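# Set four cartons flat on the low platform

## Task

Place all four cartons on the low platform so each lies flat, none rests on another, none sticks out past the platform's edge, and each keeps the face that was upward at the start still upward. They must stay that way without the robot supporting them; at the end release suction and move the tool away from them.

## Robot and tools

Robot: one arm with seven revolute joints, base to tip: waist, shoulder, upper arm roll, elbow, forearm roll, wrist pitch, wrist roll. Ranges (rad): waist, upper arm roll, forearm roll and wrist roll -6.283 to 6.283; shoulder -2.250 to 2.250; elbow -2.580 to 2.580; wrist pitch -2.100 to 2.100. The elbow never quite straightens. The tool is a suction cup with a 36 mm rim and no fingers. The base may sit tilted on the table, and any block or post under it is treated as part of the arm by the clearance check.

Frame: everything uses the scene frame. Its origin is on the table surface straight below the base, +z is up, and looking along +x, +y points left. The cup point is the middle of the cup's rim when nothing touches it, and the cup opens along the cup point's own +z axis (so for a downward-facing cup that axis points to -z of the scene). About 4 cm behind the rim the tool gets wider, with body and camera sticking out up to roughly 9 cm sideways; keep that clear of cartons and platform.

A row is 8 numbers, one arm only: x, y, z (metres, absolute cup point position in the scene frame), qw, qx, qy, qz (absolute orientation quaternion, w first), then suction in [-1, 1]. Above 0.01 means on, 0.01 or less means off, and the setting persists until changed.

execute_actions: argument "actions" is a list holding zero or one item. Empty list: no command, just returns the state. An item with "rows" (1 to 15 rows) and "steps" (1 to 15, default 15) plays one row per 1/30 s step, reusing the final row if rows run out; every row is an absolute pose target, not an offset. An item with only "steps" (up to 300) is a wait measured from the previous result, so your own thinking time eats into it. Optional "pictures" boolean turns images on or off. The whole call is rejected, with nothing sent, if any target lies more than 0.6 m from the last reported cup point along any of the cup point's axes. Repeat the wanted quaternion in every row rather than copying the reported one, which may have drifted. Each step the command is limited to 70 mm and 16 degrees from the measured pose; inverse kinematics favours position over orientation. After an action ends, the arm only continues to the last limited pose, so for far targets read the new pose and send the remainder.

move: "target" is one row (absolute pose plus suction, suction applied at the start). "speed" is the path's top speed in m/s, 0.002 to 0.5, default 0.25; turning is capped at double that value in rad/s. The path is straight, lasts 0.5 to 10 s and is cut off at 10 s, short of the target if far. It ignores obstacles, the real cup point lags and may exceed the speed, mostly with the arm stretched. Contact is harder at higher speed and with targets placed deeper past the touch point. The result ends with a "move:" line giving the ending (done, off_target, moving, held, fault), limits (paced = pose was clipped; held = the clearance check blocked steps, after which the arm may lurch quickly) and distance from target.

wait: "seconds" 0 to 10; nothing new is commanded.

zoom_image: "camera" must be "cam_wrist"; "region" is [x0, y0, x1, y1] in pixels of the 616x616 image, origin top-left, at most 504 by 504.

finished_scene: pass the current scene's number; it ends and grades the scene and cannot be reversed. Replying with no tool call ends the session.

Results: a state line with end_effector_position (m) and end_effector_quat_wxyz, which can be slightly wrong at long reach; joint positions; joint torques in the same order (each with a fixed offset, scale and noise, changing at rest only under contact or load); suction_measured and part_present. "pose unreachable" means the clearance check altered or blocked the command, and HELD marks each affected step. A "Hand target" line shows where the controller is currently driving. Images come from the fisheye wrist camera, calibrated K=[[180.165, 0, 304.793], [0, 180.526, 308.63], [0, 0, 1]], D=[-0.005, 0, 0, 0], with its world-to-camera transform listed when it changes; expect small calibration errors.

Gripping: switch suction on and press the rim fully onto a smooth flat carton face, away from edges, seams or holes. suction_measured near 0 means no seal; 0.83 or more means airtight; lower values mean leakage. part_present goes to 1 at 0.50 and back to 0 below 0.45. Under vacuum the cup shortens, so a held carton rides up to about 12 mm closer than the cup point suggests, and vacuum alone can lift a resting carton. To release, set the carton down on its support first, then switch suction off, and lift at least 15 mm before the cup is surely free. A cup sealed to the table pins the tool until suction is off.

Avoid: knocking or dropping anything off the table, dropping cartons from height, slamming, or pressing far past contact. If contact torque hits a joint's load limit (51.3 N m for the first four joints, 32.3 N m for the last three), the arm halts for 10 s and drops the rest of the call. Holding loads heats motors: a MOTOR HOT warning from 60 °C, and at 75 °C an OVER-TEMPERATURE FAULT where the arm sags. Loose cartons may occasionally get a small external nudge, so check placement before finishing.

Each tool is called after "Call:" as name([rows], argument=value, ...), one row to a line, values as JSON.

## Session

Call:
execute_actions(actions=[])

Scene clock: 0.00 s of 9600.00 s.
end_effector_position=(+0.4492, -0.0176, +0.2240) suction_measured=0.00 part_present=0 end_effector_quat_wxyz=(+0.001, +0.016, +1.000, +0.002)
Joint positions: [-0.057  0.432 -0.001  1.658  0.002  1.051  3.09 ]
Joint velocities: [-0.    -0.     0.001  0.    -0.    -0.    -0.001]
Joint torques (N m, as the joint torque sensors report them, + toward a larger angle): no reading
Hand target: +0.449, -0.018, +0.224; +0.001, +0.016, +1.000, +0.002
camera_calibration (this result's frames):
cam_wrist: T_world_to_cam=[[-0.052985, -0.998146, 0.0299488, 0.0123437], [-0.900518, 0.0607212, 0.430559, 0.332929], [-0.431579, -0.0041563, -0.902065, 0.473331], [0, 0, 0, 1]] pos_world=[0.504743, -0.00592772, 0.28326]

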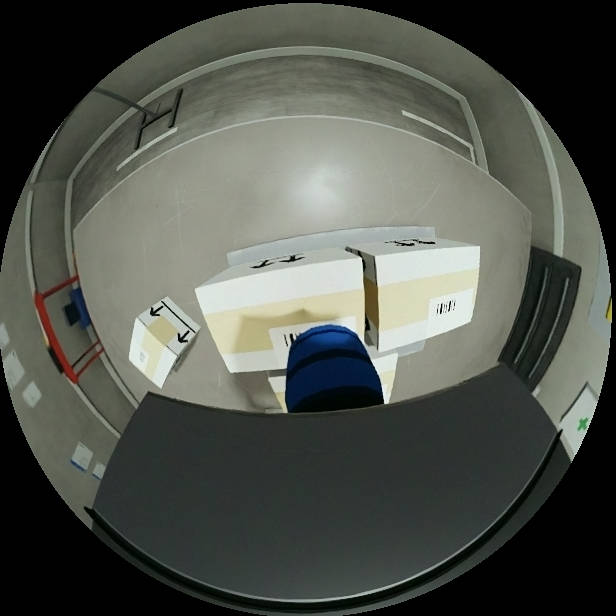

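Call:
move(target=[0.31,0.0,0.45,0,0,1,0,0])

Call:
zoom_image(camera="cam_wrist", region=[190,140,430,320])

Scene clock: 7.27 s of 9600.00 s.
end_effector_position=(+0.3103, -0.0005, +0.4499) suction_measured=0.00 part_present=0 end_effector_quat_wxyz=(-0.000, +0.000, +1.000, -0.000)
Joint positions: [-0.102 -0.004 -0.027  1.475  0.005  1.673  3.052]
Joint velocities: [-0.001 -0.001 -0.002 -0.002  0.001  0.003  0.002]
Joint torques (N m, as the joint torque sensors report them, + toward a larger angle): [-0.17 -7.47 -0.8  -7.98  0.09 -0.12 -0.29]
Hand target: +0.310, -0.001, +0.450; +0.000, +0.000, +1.000, -0.000
Off the commanded pose: 0.001 m, 0 deg.
After step 90, 2.70 s passed at rest.
move: done
camera_calibration (this result's frames):
cam_wrist: T_world_to_cam=[[-0.0210587, -0.999188, 0.0343486, 0.00339914], [-0.90104, 0.033855, 0.432413, 0.108831], [-0.433224, -0.0218434, -0.901021, 0.61724], [0, 0, 0, 1]] pos_world=[0.365536, 0.0131946, 0.50897]

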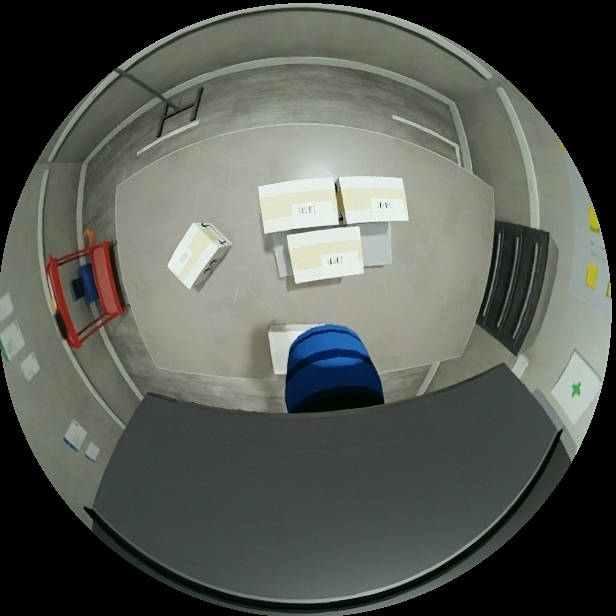

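Region (190, 140, 430, 320) of cam_wrist's 616x616 image, scaled by 2.100, with more detail than that image has; it fills the top 378 rows of this view, and the rest is white.

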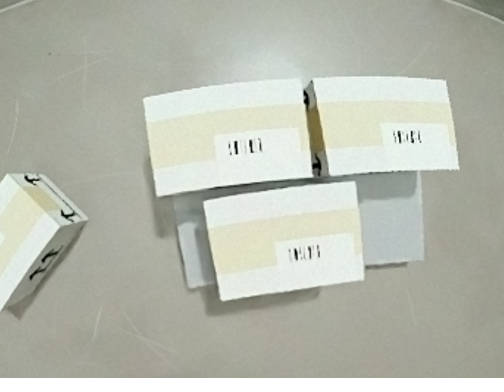

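Call:
move(target=[0.314,-0.045,0.20,0,-0.064,0.998,0,0])

Call:
move(target=[0.314,-0.045,0.15,0,-0.064,0.998,0,1], speed=0.04)

Scene clock: 29.53 s of 9600.00 s.
end_effector_position=(+0.3138, -0.0448, +0.2002) suction_measured=0.00 part_present=0 end_effector_quat_wxyz=(+0.000, -0.065, +0.998, +0.000)
Joint positions: [-0.008  0.198  0.029  2.105 -0.003  0.841  3.334]
Joint velocities: [ 0.001  0.006  0.002  0.001  0.001 -0.001  0.001]
Joint torques (N m, as the joint torque sensors report them, + toward a larger angle): [-0.39 -9.78 -0.56 -6.05  0.16 -0.26 -0.18]
Hand target: +0.314, -0.045, +0.200; -0.000, -0.065, +0.998, +0.000
Off the commanded pose: 0.000 m, 0 deg.
After step 90, 17.67 s passed at rest.
move: done
camera_calibration (this result's frames):
cam_wrist: T_world_to_cam=[[0.108843, -0.99351, 0.0330425, -0.0724295], [-0.897902, -0.0839981, 0.432106, 0.215208], [-0.426526, -0.0767009, -0.901217, 0.388285], [0, 0, 0, 1]] pos_world=[0.366733, -0.0241005, 0.25933]

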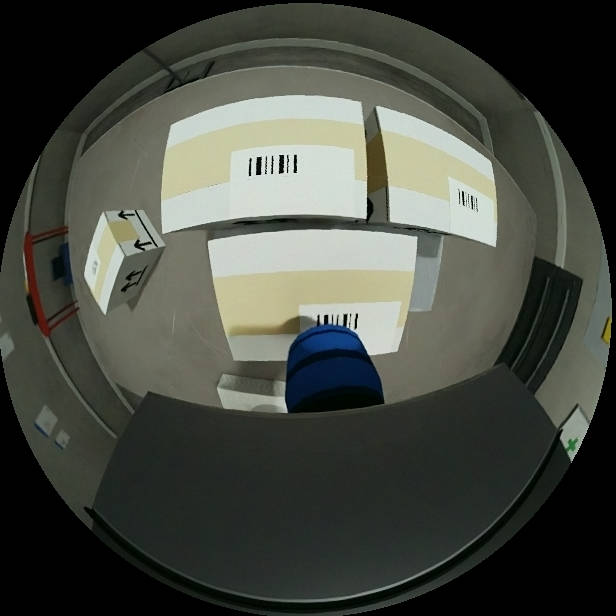

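Scene clock: 31.10 s of 9600.00 s.
end_effector_position=(+0.3140, -0.0449, +0.1502) suction_measured=0.00 part_present=0 end_effector_quat_wxyz=(+0.000, -0.064, +0.998, +0.000)
Joint positions: [-0.003  0.302  0.026  2.185 -0.006  0.657  3.336]
Joint velocities: [ 0.001  0.005 -0.001  0.002  0.    -0.003  0.   ]
Joint torques (N m, as the joint torque sensors report them, + toward a larger angle): [-0.18 -9.88 -0.53 -4.52  0.11 -0.25 -0.27]
Hand target: +0.314, -0.045, +0.150; +0.000, -0.064, +0.998, +0.000
Off the commanded pose: 0.000 m, 0 deg.
move: done
camera_calibration (this result's frames):
cam_wrist: T_world_to_cam=[[0.107742, -0.993621, 0.0333136, -0.0705983], [-0.898072, -0.0828983, 0.431966, 0.237171], [-0.426448, -0.0764587, -0.901275, 0.343314], [0, 0, 0, 1]] pos_world=[0.367009, -0.0242375, 0.209322]

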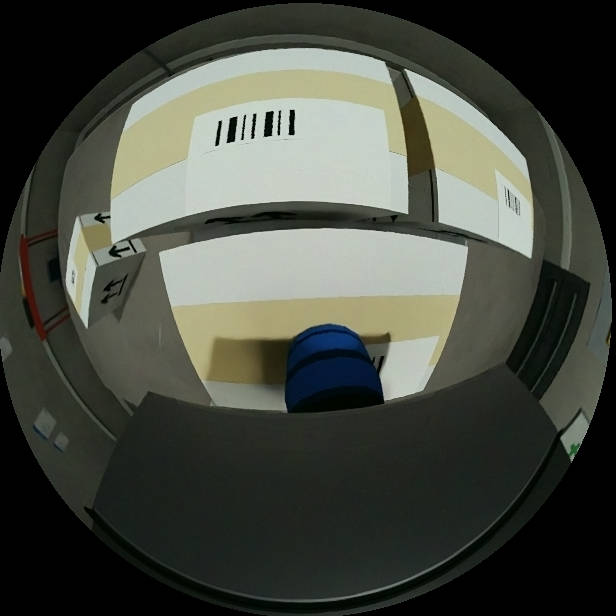

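Call:
move(target=[0.314,-0.045,0.138,0,-0.064,0.998,0,1], speed=0.02)

Scene clock: 39.97 s of 9600.00 s.
end_effector_position=(+0.3141, -0.0450, +0.1382) suction_measured=0.95 part_present=1 end_effector_quat_wxyz=(+0.000, -0.064, +0.998, +0.000)
Joint positions: [-0.002  0.33   0.025  2.201 -0.007  0.612  3.337]
Joint velocities: [ 0.     0.004 -0.001  0.002 -0.002 -0.005 -0.001]
Joint torques (N m, as the joint torque sensors report them, + toward a larger angle): [ -0.28 -11.81  -0.43  -5.16   0.21  -0.35  -0.29]
Hand target: +0.314, -0.045, +0.138; +0.000, -0.064, +0.998, +0.000
Off the commanded pose: 0.000 m, 0 deg.
After step 90, 5.03 s passed at rest.
move: done
camera_calibration (this result's frames):
cam_wrist: T_world_to_cam=[[0.107615, -0.993627, 0.0335416, -0.0702643], [-0.898036, -0.0826766, 0.432084, 0.242382], [-0.426557, -0.0766204, -0.901209, 0.332487], [0, 0, 0, 1]] pos_world=[0.367054, -0.0243019, 0.197267]

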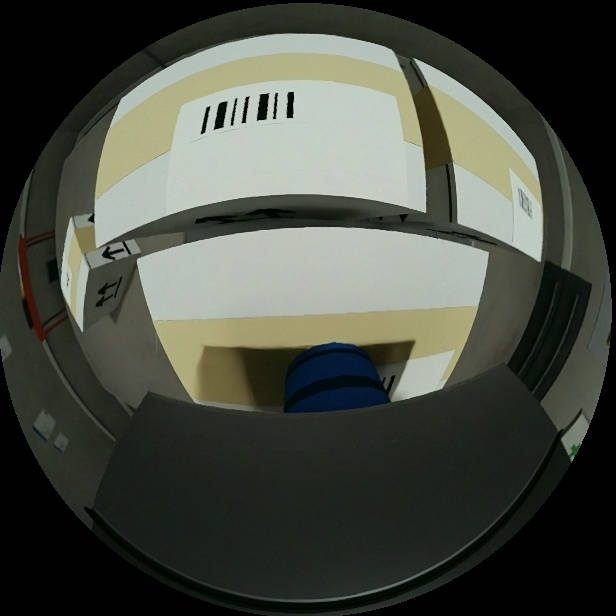

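Call:
move(target=[0.314,-0.045,0.146,0,-0.062,0.998,0,1], speed=0.05)

Call:
move(target=[0.330,-0.165,0.146,0,-0.062,0.998,0,1], speed=0.1)

Call:
move(target=[0.330,-0.165,0.134,0,-0.062,0.998,0,1], speed=0.015)

Scene clock: 46.90 s of 9600.00 s.
end_effector_position=(+0.3139, -0.0450, +0.1459) suction_measured=0.95 part_present=1 end_effector_quat_wxyz=(-0.000, -0.062, +0.998, -0.000)
Joint positions: [-0.004  0.312  0.027  2.19  -0.006  0.641  3.333]
Joint velocities: [-0.    -0.003 -0.001 -0.002  0.     0.003 -0.   ]
Joint torques (N m, as the joint torque sensors report them, + toward a larger angle): [ -0.4  -11.9   -0.58  -5.23   0.18  -0.03  -0.27]
Hand target: +0.314, -0.045, +0.146; -0.000, -0.062, +0.998, -0.000
Off the commanded pose: 0.000 m, 0 deg.
After step 90, 3.23 s passed at rest.
move: done
camera_calibration (this result's frames):
cam_wrist: T_world_to_cam=[[0.103588, -0.994052, 0.0336109, -0.0693327], [-0.898117, -0.0789632, 0.432609, 0.23908], [-0.427382, -0.0749995, -0.900955, 0.339638], [0, 0, 0, 1]] pos_world=[0.367059, -0.0245691, 0.204901]

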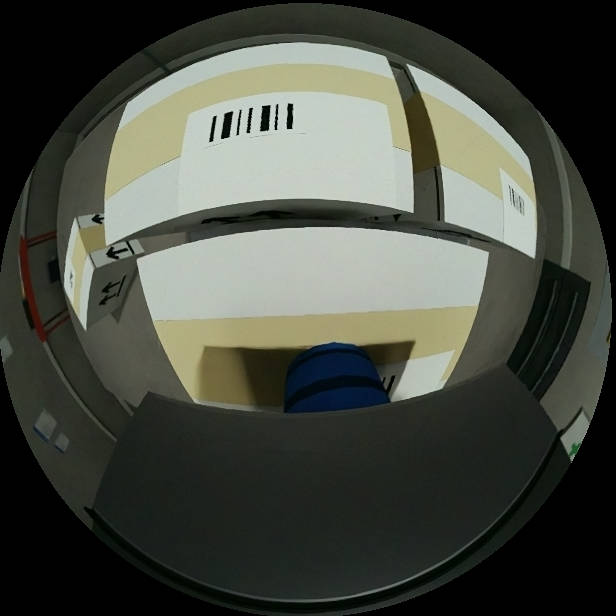

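Scene clock: 48.50 s of 9600.00 s.
end_effector_position=(+0.3305, -0.1646, +0.1461) suction_measured=0.95 part_present=1 end_effector_quat_wxyz=(+0.000, -0.062, +0.998, -0.000)
Joint positions: [ 0.301  0.4    0.063  2.035 -0.03   0.708  3.689]
Joint velocities: [ 0.006  0.003  0.002 -0.002 -0.002  0.001  0.005]
Joint torques (N m, as the joint torque sensors report them, + toward a larger angle): [ -0.44 -14.01  -0.41  -6.     0.11  -0.14  -0.04]
Hand target: +0.330, -0.165, +0.146; -0.000, -0.062, +0.998, +0.000
Off the commanded pose: 0.001 m, 0 deg.
move: done
camera_calibration (this result's frames):
cam_wrist: T_world_to_cam=[[0.104164, -0.993988, 0.0337294, -0.19015], [-0.89821, -0.0794568, 0.432325, 0.244365], [-0.427046, -0.0753288, -0.901087, 0.337762], [0, 0, 0, 1]] pos_world=[0.383538, -0.144147, 0.205121]

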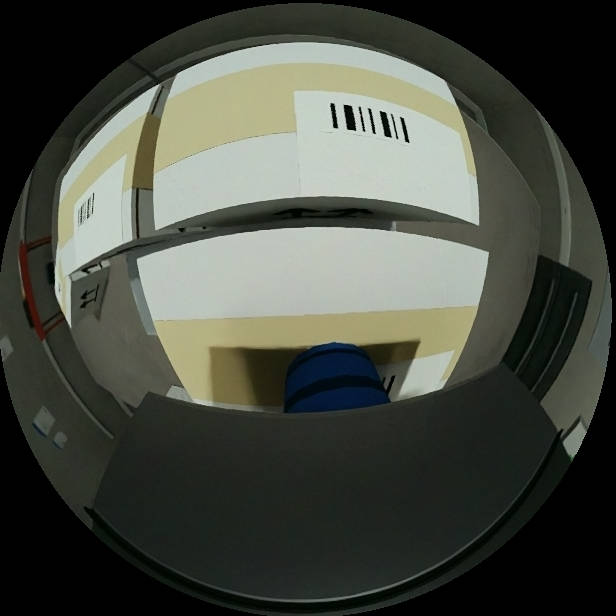

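Scene clock: 49.53 s of 9600.00 s.
end_effector_position=(+0.3301, -0.1650, +0.1355) suction_measured=0.95 part_present=1 end_effector_quat_wxyz=(+0.001, -0.062, +0.998, -0.000)
Joint positions: [ 0.304  0.421  0.061  2.05  -0.033  0.67   3.692]
Joint velocities: [-0.    -0.001  0.     0.002  0.002 -0.003  0.001]
Joint torques (N m, as the joint torque sensors report them, + toward a larger angle): [ -0.29 -11.43  -0.36  -5.38   0.1   -1.17  -0.34]
Hand target: +0.330, -0.165, +0.134; +0.000, -0.062, +0.998, +0.000
Off the commanded pose: 0.001 m, 0 deg.
move: done
camera_calibration (this result's frames):
cam_wrist: T_world_to_cam=[[0.103528, -0.994041, 0.0341366, -0.189928], [-0.898949, -0.0788265, 0.430902, 0.249096], [-0.425644, -0.0752975, -0.901753, 0.327669], [0, 0, 0, 1]] pos_world=[0.383057, -0.144488, 0.194624]

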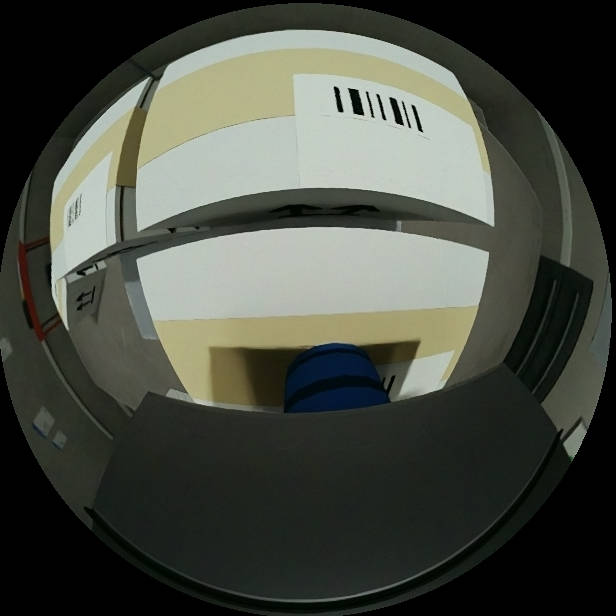

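Call:
execute_actions([
  {"rows":[[0.330,-0.165,0.136,0,-0.062,0.998,0,0]],"steps":8},
], pictures=false)

Call:
move(target=[0.330,-0.165,0.18,0,-0.062,0.998,0,0], speed=0.1)

Call:
move(target=[0.20,-0.30,0.30,0,-0.062,0.998,0,0])

Call:
zoom_image(camera="cam_wrist", region=[100,80,340,280])

Scene clock: 60.33 s of 9600.00 s.
end_effector_position=(+0.3310, -0.1655, +0.1378) suction_measured=0.00 part_present=0 end_effector_quat_wxyz=(+0.002, -0.062, +0.998, -0.001)
Joint positions: [ 0.304  0.416  0.062  2.047 -0.033  0.676  3.692]
Joint velocities: [ 0.    -0.011 -0.    -0.001  0.001  0.007 -0.001]
Joint torques (N m, as the joint torque sensors report them, + toward a larger angle): [-0.34 -8.82 -0.34 -3.78  0.09 -0.67 -0.32]
Hand target: +0.330, -0.165, +0.136; -0.000, -0.062, +0.998, +0.000
Off the commanded pose: 0.002 m, 0 deg.
Steps of this call (steps 1 to 90: nothing new was sent; then 7.53 s passed at rest; steps 91 to 98: all 8 steps of this action). Readings (end_effector_position | what the end effector reports):
91: (+0.3301, -0.1650, +0.1357) | suction_measured=0.83 part_present=1
92: (+0.3303, -0.1651, +0.1360) | suction_measured=0.51 part_present=1
94: (+0.3305, -0.1652, +0.1364) | suction_measured=0.08 part_present=0
98: the state above

Scene clock: 61.40 s of 9600.00 s.
end_effector_position=(+0.3300, -0.1651, +0.1798) suction_measured=0.00 part_present=0 end_effector_quat_wxyz=(-0.000, -0.062, +0.998, -0.000)
Joint positions: [ 0.296  0.336  0.069  1.989 -0.024  0.819  3.684]
Joint velocities: [-0.    -0.004 -0.001 -0.002 -0.003  0.003 -0.001]
Joint torques (N m, as the joint torque sensors report them, + toward a larger angle): [ -0.34 -11.95  -0.45  -5.41   0.15  -0.13  -0.22]
Hand target: +0.330, -0.165, +0.180; -0.000, -0.062, +0.998, -0.000
Off the commanded pose: 0.000 m, 0 deg.
move: done
camera_calibration (this result's frames):
cam_wrist: T_world_to_cam=[[0.103466, -0.994064, 0.0336468, -0.191445], [-0.89806, -0.0788259, 0.432752, 0.229272], [-0.42753, -0.0749919, -0.900885, 0.36808], [0, 0, 0, 1]] pos_world=[0.383074, -0.144633, 0.238821]

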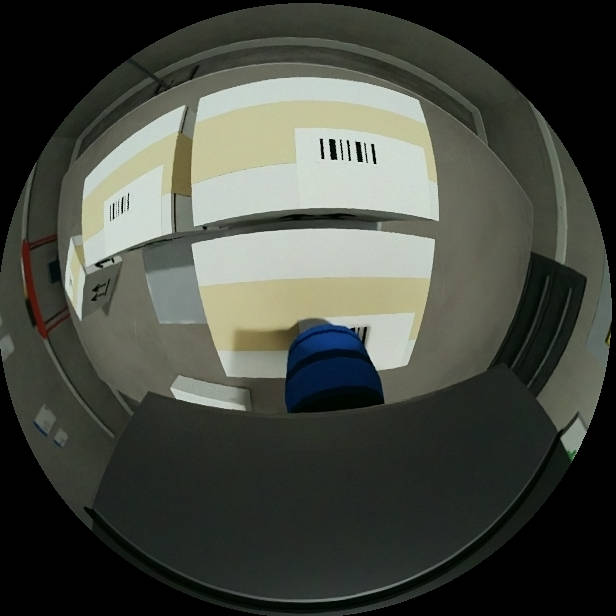

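Scene clock: 62.80 s of 9600.00 s.
end_effector_position=(+0.2005, -0.3003, +0.3000) suction_measured=0.00 part_present=0 end_effector_quat_wxyz=(-0.000, -0.062, +0.998, -0.000)
Joint positions: [ 0.656  0.156  0.245  1.786 -0.035  1.203  4.216]
Joint velocities: [ 0.004  0.001  0.004 -0.003 -0.001  0.001  0.003]
Joint torques (N m, as the joint torque sensors report them, + toward a larger angle): [ -0.2  -10.    -0.11  -7.25   0.25  -0.05  -0.09]
Hand target: +0.200, -0.300, +0.300; -0.000, -0.062, +0.998, -0.000
Off the commanded pose: 0.001 m, 0 deg.
move: done
camera_calibration (this result's frames):
cam_wrist: T_world_to_cam=[[0.103761, -0.994028, 0.0337897, -0.316612], [-0.897902, -0.0790062, 0.433048, 0.0501968], [-0.427793, -0.0752733, -0.900737, 0.410778], [0, 0, 0, 1]] pos_world=[0.253652, -0.279835, 0.358964]

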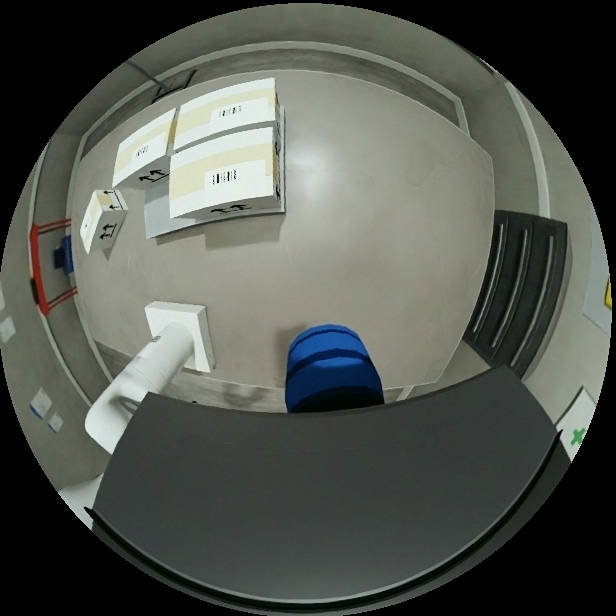

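Region (100, 80, 340, 280) of cam_wrist's 616x616 image, scaled by 2.100, with more detail than that image has.

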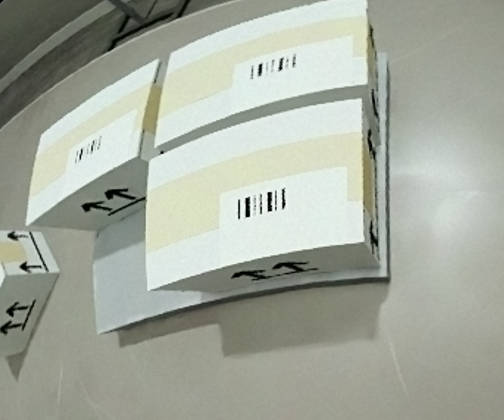

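Call:
move(target=[0.334,0.295,0.26,0,-0.35,0.937,0,0], speed=0.35)

Call:
zoom_image(camera="cam_wrist", region=[200,180,440,360])

Scene clock: 71.80 s of 9600.00 s.
end_effector_position=(+0.3328, +0.2954, +0.2603) suction_measured=0.00 part_present=0 end_effector_quat_wxyz=(+0.001, -0.350, +0.937, +0.000)
Joint positions: [-0.426  0.439 -0.581  1.589  0.256  1.193  2.837]
Joint velocities: [-0.004  0.005 -0.    -0.002  0.002  0.001 -0.001]
Joint torques (N m, as the joint torque sensors report them, + toward a larger angle): [ -0.61 -14.42  -2.65  -7.25   0.01  -0.02  -0.3 ]
Hand target: +0.333, +0.296, +0.260; +0.001, -0.350, +0.937, +0.000
Off the commanded pose: 0.001 m, 0 deg.
After step 90, 3.53 s passed at rest.
move: done
camera_calibration (this result's frames):
cam_wrist: T_world_to_cam=[[0.639577, -0.767968, 0.0341647, 0.0179625], [-0.702997, -0.566331, 0.430191, 0.313101], [-0.311024, -0.299158, -0.902091, 0.504111], [0, 0, 0, 1]] pos_world=[0.365412, 0.341922, 0.319447]

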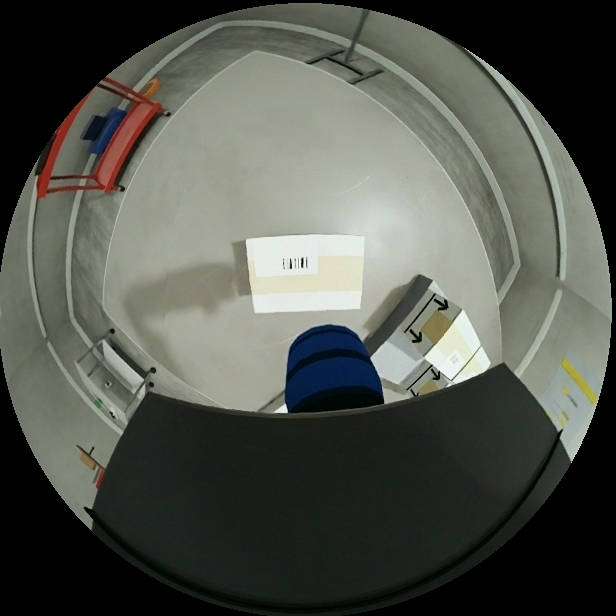

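Region (200, 180, 440, 360) of cam_wrist's 616x616 image, scaled by 2.100, with more detail than that image has; it fills the top 378 rows of this view, and the rest is white.

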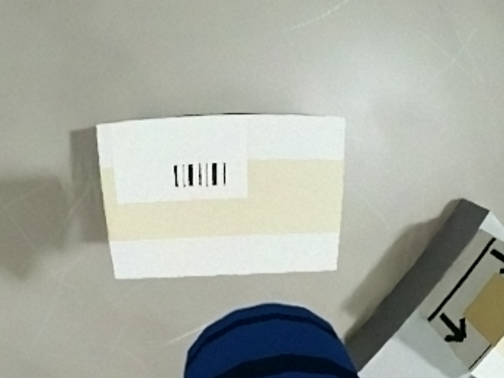

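Call:
move(target=[0.3265,0.2966,0.15,0,-0.35,0.937,0,0])

Call:
move(target=[0.3265,0.2966,0.10,0,-0.35,0.937,0,1], speed=0.04)

Scene clock: 79.33 s of 9600.00 s.
end_effector_position=(+0.3264, +0.2966, +0.1503) suction_measured=0.00 part_present=0 end_effector_quat_wxyz=(+0.000, -0.350, +0.937, +0.000)
Joint positions: [-0.473  0.576 -0.532  1.776  0.364  0.893  2.729]
Joint velocities: [-0.003  0.004  0.001  0.     0.001 -0.002 -0.002]
Joint torques (N m, as the joint torque sensors report them, + toward a larger angle): [ -0.58 -15.28  -2.75  -5.73   0.21   0.14  -0.12]
Hand target: +0.326, +0.297, +0.150; -0.000, -0.350, +0.937, +0.000
Off the commanded pose: 0.000 m, 0 deg.
After step 90, 3.57 s passed at rest.
move: done
camera_calibration (this result's frames):
cam_wrist: T_world_to_cam=[[0.639851, -0.767789, 0.033026, 0.0267346], [-0.701843, -0.566307, 0.432103, 0.355893], [-0.313061, -0.299661, -0.901219, 0.403906], [0, 0, 0, 1]] pos_world=[0.359122, 0.343106, 0.209342]

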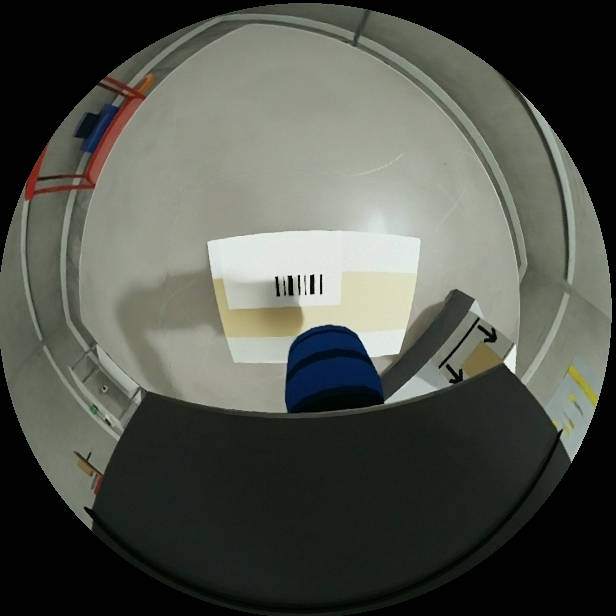

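Scene clock: 80.93 s of 9600.00 s.
end_effector_position=(+0.3263, +0.2964, +0.0997) suction_measured=0.81 part_present=1 end_effector_quat_wxyz=(-0.000, -0.350, +0.937, +0.000)
Joint positions: [-0.507  0.661 -0.486  1.827  0.428  0.765  2.675]
Joint velocities: [ 0.    -0.009  0.002 -0.012  0.003 -0.006 -0.   ]
Joint torques (N m, as the joint torque sensors report them, + toward a larger angle): [ -0.41 -17.74  -3.41  -4.98  -0.11   0.31  -0.54]
Hand target: +0.326, +0.297, +0.100; -0.000, -0.350, +0.937, +0.000
Off the commanded pose: 0.000 m, 0 deg.
move: done
camera_calibration (this result's frames):
cam_wrist: T_world_to_cam=[[0.639858, -0.767773, 0.0332525, 0.0283289], [-0.701551, -0.565912, 0.433093, 0.377236], [-0.313699, -0.300447, -0.900736, 0.358665], [0, 0, 0, 1]] pos_world=[0.359037, 0.342992, 0.158742]

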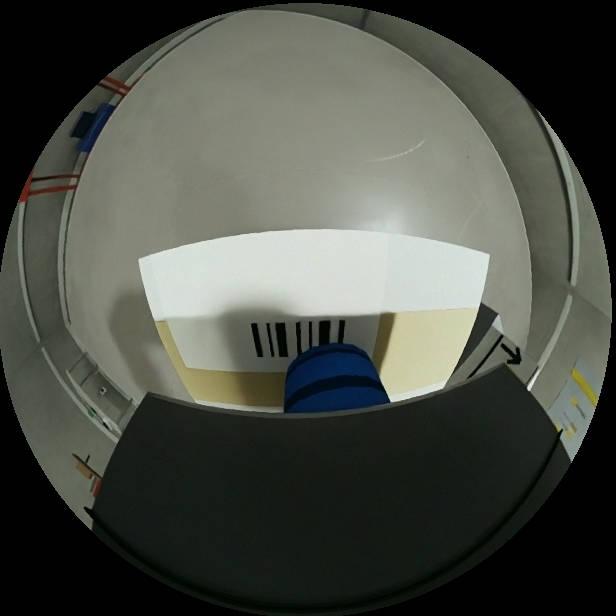

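Call:
move(target=[0.3265,0.2966,0.255,0,-0.2,0.98,0,1], speed=0.15)

Call:
move(target=[0.309,-0.006,0.255,0,-0.062,0.998,0,1], speed=0.2)

Call:
move(target=[0.309,-0.006,0.148,0,-0.062,0.998,0,1], speed=0.06)

Call:
move(target=[0.309,-0.006,0.1345,0,-0.062,0.998,0,1], speed=0.015)

Scene clock: 87.10 s of 9600.00 s.
end_effector_position=(+0.3268, +0.2964, +0.2548) suction_measured=0.95 part_present=1 end_effector_quat_wxyz=(+0.000, -0.200, +0.980, -0.000)
Joint positions: [-0.485  0.426 -0.505  1.611  0.221  1.167  2.543]
Joint velocities: [-0.001 -0.001  0.    -0.002  0.002  0.002 -0.   ]
Joint torques (N m, as the joint torque sensors report them, + toward a larger angle): [ -0.28 -16.47  -2.55  -8.73   0.23  -0.17  -0.34]
Hand target: +0.327, +0.296, +0.255; +0.000, -0.200, +0.980, -0.000
Off the commanded pose: 0.000 m, 0 deg.
After step 90, 1.67 s passed at rest.
move: done
camera_calibration (this result's frames):
cam_wrist: T_world_to_cam=[[0.372546, -0.927371, 0.0345346, 0.157196], [-0.842238, -0.322251, 0.432191, 0.284444], [-0.389673, -0.190098, -0.90112, 0.490724], [0, 0, 0, 1]] pos_world=[0.372229, 0.330727, 0.313838]

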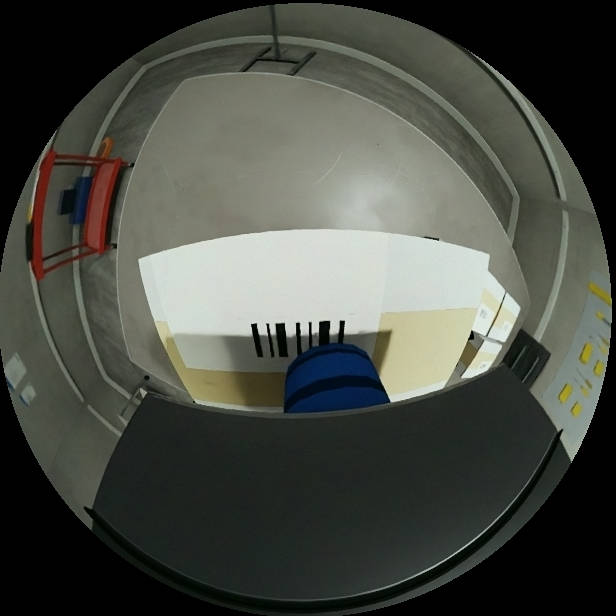

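Scene clock: 89.10 s of 9600.00 s.
end_effector_position=(+0.3097, -0.0061, +0.2550) suction_measured=0.95 part_present=1 end_effector_quat_wxyz=(-0.000, -0.062, +0.998, -0.001)
Joint positions: [ 0.131  0.105 -0.263  2.007  0.038  1.037  3.157]
Joint velocities: [ 0.004  0.001  0.004 -0.001 -0.003 -0.     0.002]
Joint torques (N m, as the joint torque sensors report them, + toward a larger angle): [-0.47 -9.95 -1.08 -8.04  0.12 -0.06 -0.3 ]
Hand target: +0.310, -0.006, +0.255; -0.000, -0.062, +0.998, -0.001
Off the commanded pose: 0.001 m, 0 deg.
move: done
camera_calibration (this result's frames):
cam_wrist: T_world_to_cam=[[0.104337, -0.993939, 0.0346357, -0.0343198], [-0.897919, -0.0791694, 0.432983, 0.190973], [-0.427616, -0.0762762, -0.900736, 0.439056], [0, 0, 0, 1]] pos_world=[0.362807, 0.0144969, 0.313974]

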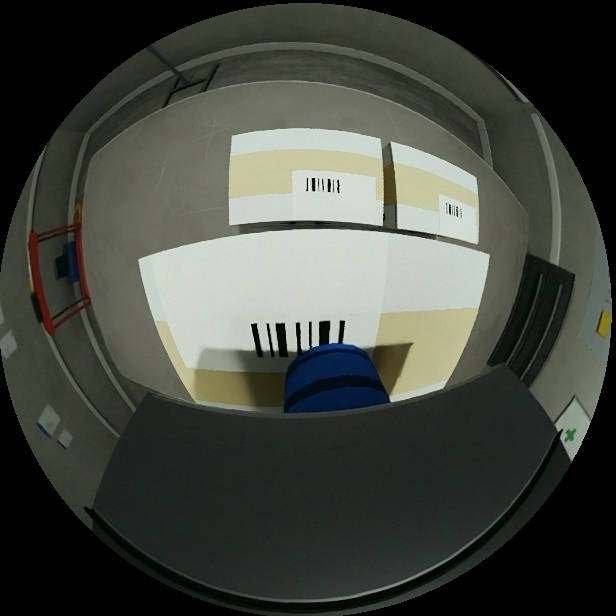

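Scene clock: 91.23 s of 9600.00 s.
end_effector_position=(+0.3090, -0.0058, +0.1483) suction_measured=0.95 part_present=1 end_effector_quat_wxyz=(+0.000, -0.062, +0.998, +0.000)
Joint positions: [ 0.096  0.301 -0.247  2.204  0.126  0.652  3.065]
Joint velocities: [-0.002  0.005  0.     0.002  0.002 -0.003 -0.002]
Joint torques (N m, as the joint torque sensors report them, + toward a larger angle): [ -0.33 -12.03  -1.36  -5.39   0.2   -0.25  -0.38]
Hand target: +0.309, -0.006, +0.148; +0.000, -0.062, +0.998, +0.000
Off the commanded pose: 0.000 m, 0 deg.
move: done
camera_calibration (this result's frames):
cam_wrist: T_world_to_cam=[[0.103826, -0.994051, 0.0329113, -0.0299218], [-0.898429, -0.0795402, 0.431855, 0.236841], [-0.426668, -0.074406, -0.901342, 0.342488], [0, 0, 0, 1]] pos_world=[0.36202, 0.0145778, 0.207402]

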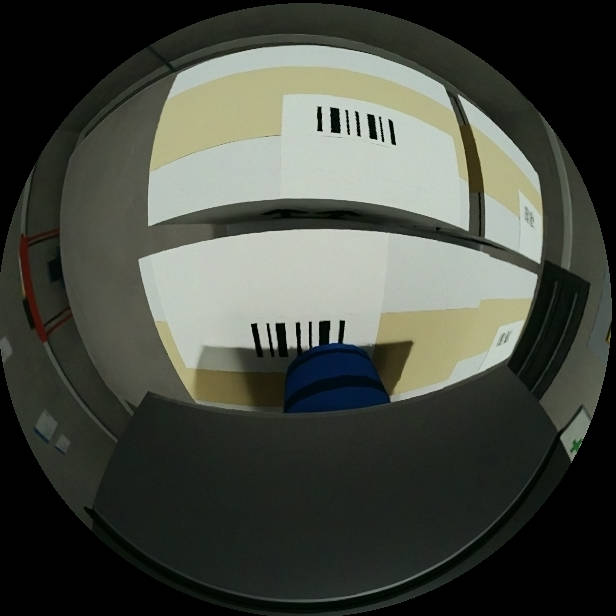

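Scene clock: 92.37 s of 9600.00 s.
end_effector_position=(+0.3090, -0.0060, +0.1354) suction_measured=0.95 part_present=1 end_effector_quat_wxyz=(+0.001, -0.062, +0.998, -0.000)
Joint positions: [ 0.085  0.331 -0.238  2.222  0.144  0.603  3.046]
Joint velocities: [-0.001 -0.001  0.001  0.002  0.003 -0.003 -0.001]
Joint torques (N m, as the joint torque sensors report them, + toward a larger angle): [-0.21 -9.51 -1.04 -5.04  0.35 -0.93 -0.2 ]
Hand target: +0.309, -0.006, +0.135; -0.000, -0.062, +0.998, +0.000
Off the commanded pose: 0.001 m, 0 deg.
move: done
camera_calibration (this result's frames):
cam_wrist: T_world_to_cam=[[0.103659, -0.994032, 0.0339776, -0.0297136], [-0.898678, -0.0789678, 0.431442, 0.242519], [-0.426184, -0.0752576, -0.901501, 0.330758], [0, 0, 0, 1]] pos_world=[0.36199, 0.014507, 0.194556]

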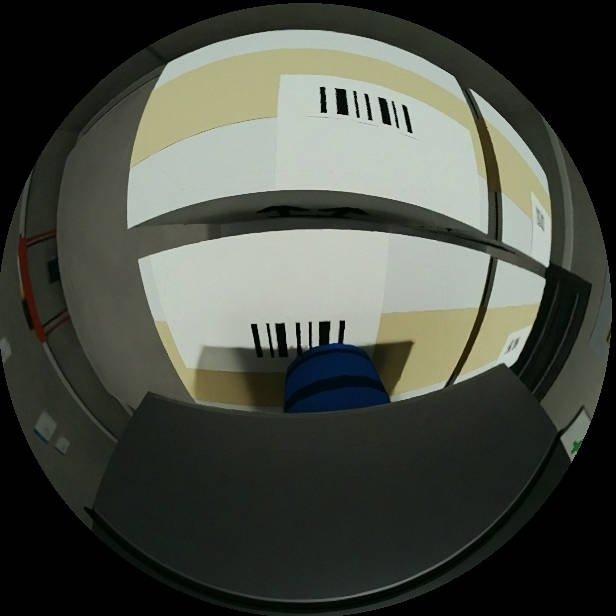

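Call:
execute_actions([
  {"rows":[[0.309,-0.006,0.136,0,-0.062,0.998,0,0]],"steps":10},
], pictures=false)

Call:
move(target=[0.309,-0.006,0.18,0,-0.062,0.998,0,0], speed=0.1)

Call:
move(target=[0.16,0.17,0.32,0,-0.062,0.998,0,0])

Call:
zoom_image(camera="cam_wrist", region=[290,70,530,290])

Scene clock: 98.23 s of 9600.00 s.
end_effector_position=(+0.3100, -0.0060, +0.1375) suction_measured=0.00 part_present=0 end_effector_quat_wxyz=(+0.002, -0.062, +0.998, -0.000)
Joint positions: [ 0.086  0.327 -0.239  2.219  0.142  0.608  3.048]
Joint velocities: [ 0.    -0.005  0.001  0.001  0.     0.002 -0.   ]
Joint torques (N m, as the joint torque sensors report them, + toward a larger angle): [-0.09 -7.31 -0.92 -3.37  0.3  -0.87 -0.26]
Hand target: +0.309, -0.006, +0.136; +0.000, -0.062, +0.998, -0.000
Off the commanded pose: 0.002 m, 0 deg.
Steps of this call (steps 1 to 90: nothing new was sent; then 2.53 s passed at rest; steps 91 to 100: all 10 steps of this action). Readings (end_effector_position | what the end effector reports):
91: (+0.3090, -0.0060, +0.1356) | suction_measured=0.83 part_present=1
92: (+0.3092, -0.0060, +0.1359) | suction_measured=0.51 part_present=1
94: (+0.3094, -0.0060, +0.1363) | suction_measured=0.08 part_present=0
98: (+0.3100, -0.0060, +0.1373) | suction_measured=0.00 part_present=0
100: the state above

Scene clock: 99.30 s of 9600.00 s.
end_effector_position=(+0.3090, -0.0061, +0.1797) suction_measured=0.00 part_present=0 end_effector_quat_wxyz=(-0.000, -0.062, +0.998, -0.000)
Joint positions: [ 0.111  0.232 -0.258  2.154  0.091  0.768  3.099]
Joint velocities: [ 0.003 -0.005  0.    -0.002 -0.     0.003  0.002]
Joint torques (N m, as the joint torque sensors report them, + toward a larger angle): [-0.08 -9.44 -0.98 -5.35 -0.04 -0.21 -0.27]
Hand target: +0.309, -0.006, +0.180; -0.000, -0.062, +0.998, -0.000
Off the commanded pose: 0.000 m, 0 deg.
move: done
camera_calibration (this result's frames):
cam_wrist: T_world_to_cam=[[0.103675, -0.994035, 0.0338557, -0.0312805], [-0.898014, -0.078919, 0.432832, 0.222946], [-0.427578, -0.0752769, -0.900839, 0.371002], [0, 0, 0, 1]] pos_world=[0.362084, 0.0144286, 0.238774]

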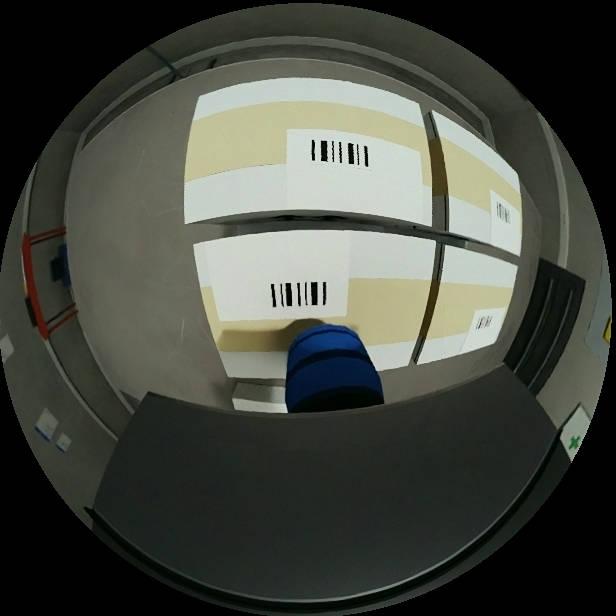

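Scene clock: 100.90 s of 9600.00 s.
end_effector_position=(+0.1600, +0.1693, +0.3198) suction_measured=0.00 part_present=0 end_effector_quat_wxyz=(+0.000, -0.061, +0.998, -0.000)
Joint positions: [-0.211 -0.167 -0.618  2.014 -0.099  1.27   2.512]
Joint velocities: [-0.001 -0.    -0.002 -0.003  0.001  0.002 -0.001]
Joint torques (N m, as the joint torque sensors report them, + toward a larger angle): [ 0.07 -3.06 -0.1  -7.35  0.06  0.01 -0.09]
Hand target: +0.160, +0.169, +0.320; +0.000, -0.062, +0.998, -0.000
Off the commanded pose: 0.001 m, 0 deg.
move: done
camera_calibration (this result's frames):
cam_wrist: T_world_to_cam=[[0.102534, -0.994142, 0.0341822, 0.153845], [-0.898567, -0.0778272, 0.431881, 0.0425451], [-0.426691, -0.0749976, -0.901283, 0.446638], [0, 0, 0, 1]] pos_world=[0.213032, 0.189752, 0.378914]

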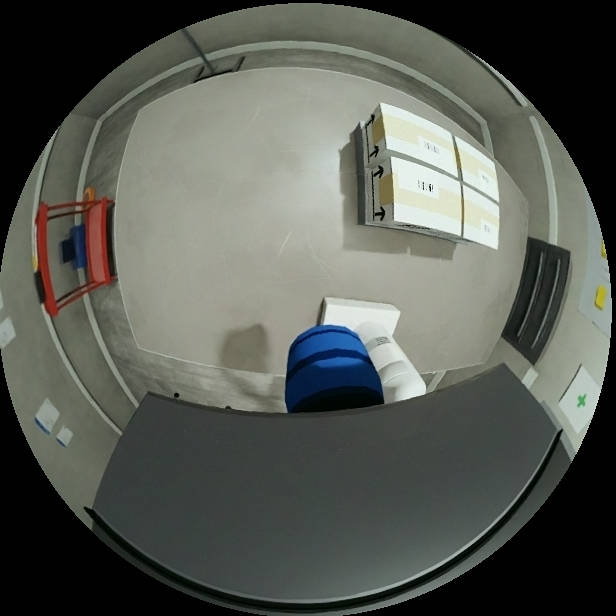

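Region (290, 70, 530, 290) of cam_wrist's 616x616 image, scaled by 2.100, with more detail than that image has; it fills the top 462 rows of this view, and the rest is white.

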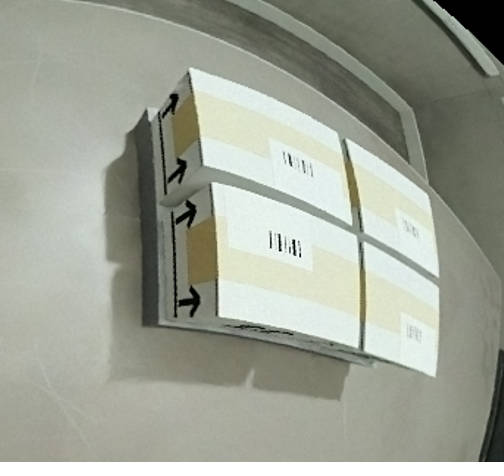

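All the edges show a margin, and I checked the far edge in the first image.

Call:
finished_scene(scene=2)

The scene is finished: the task was done.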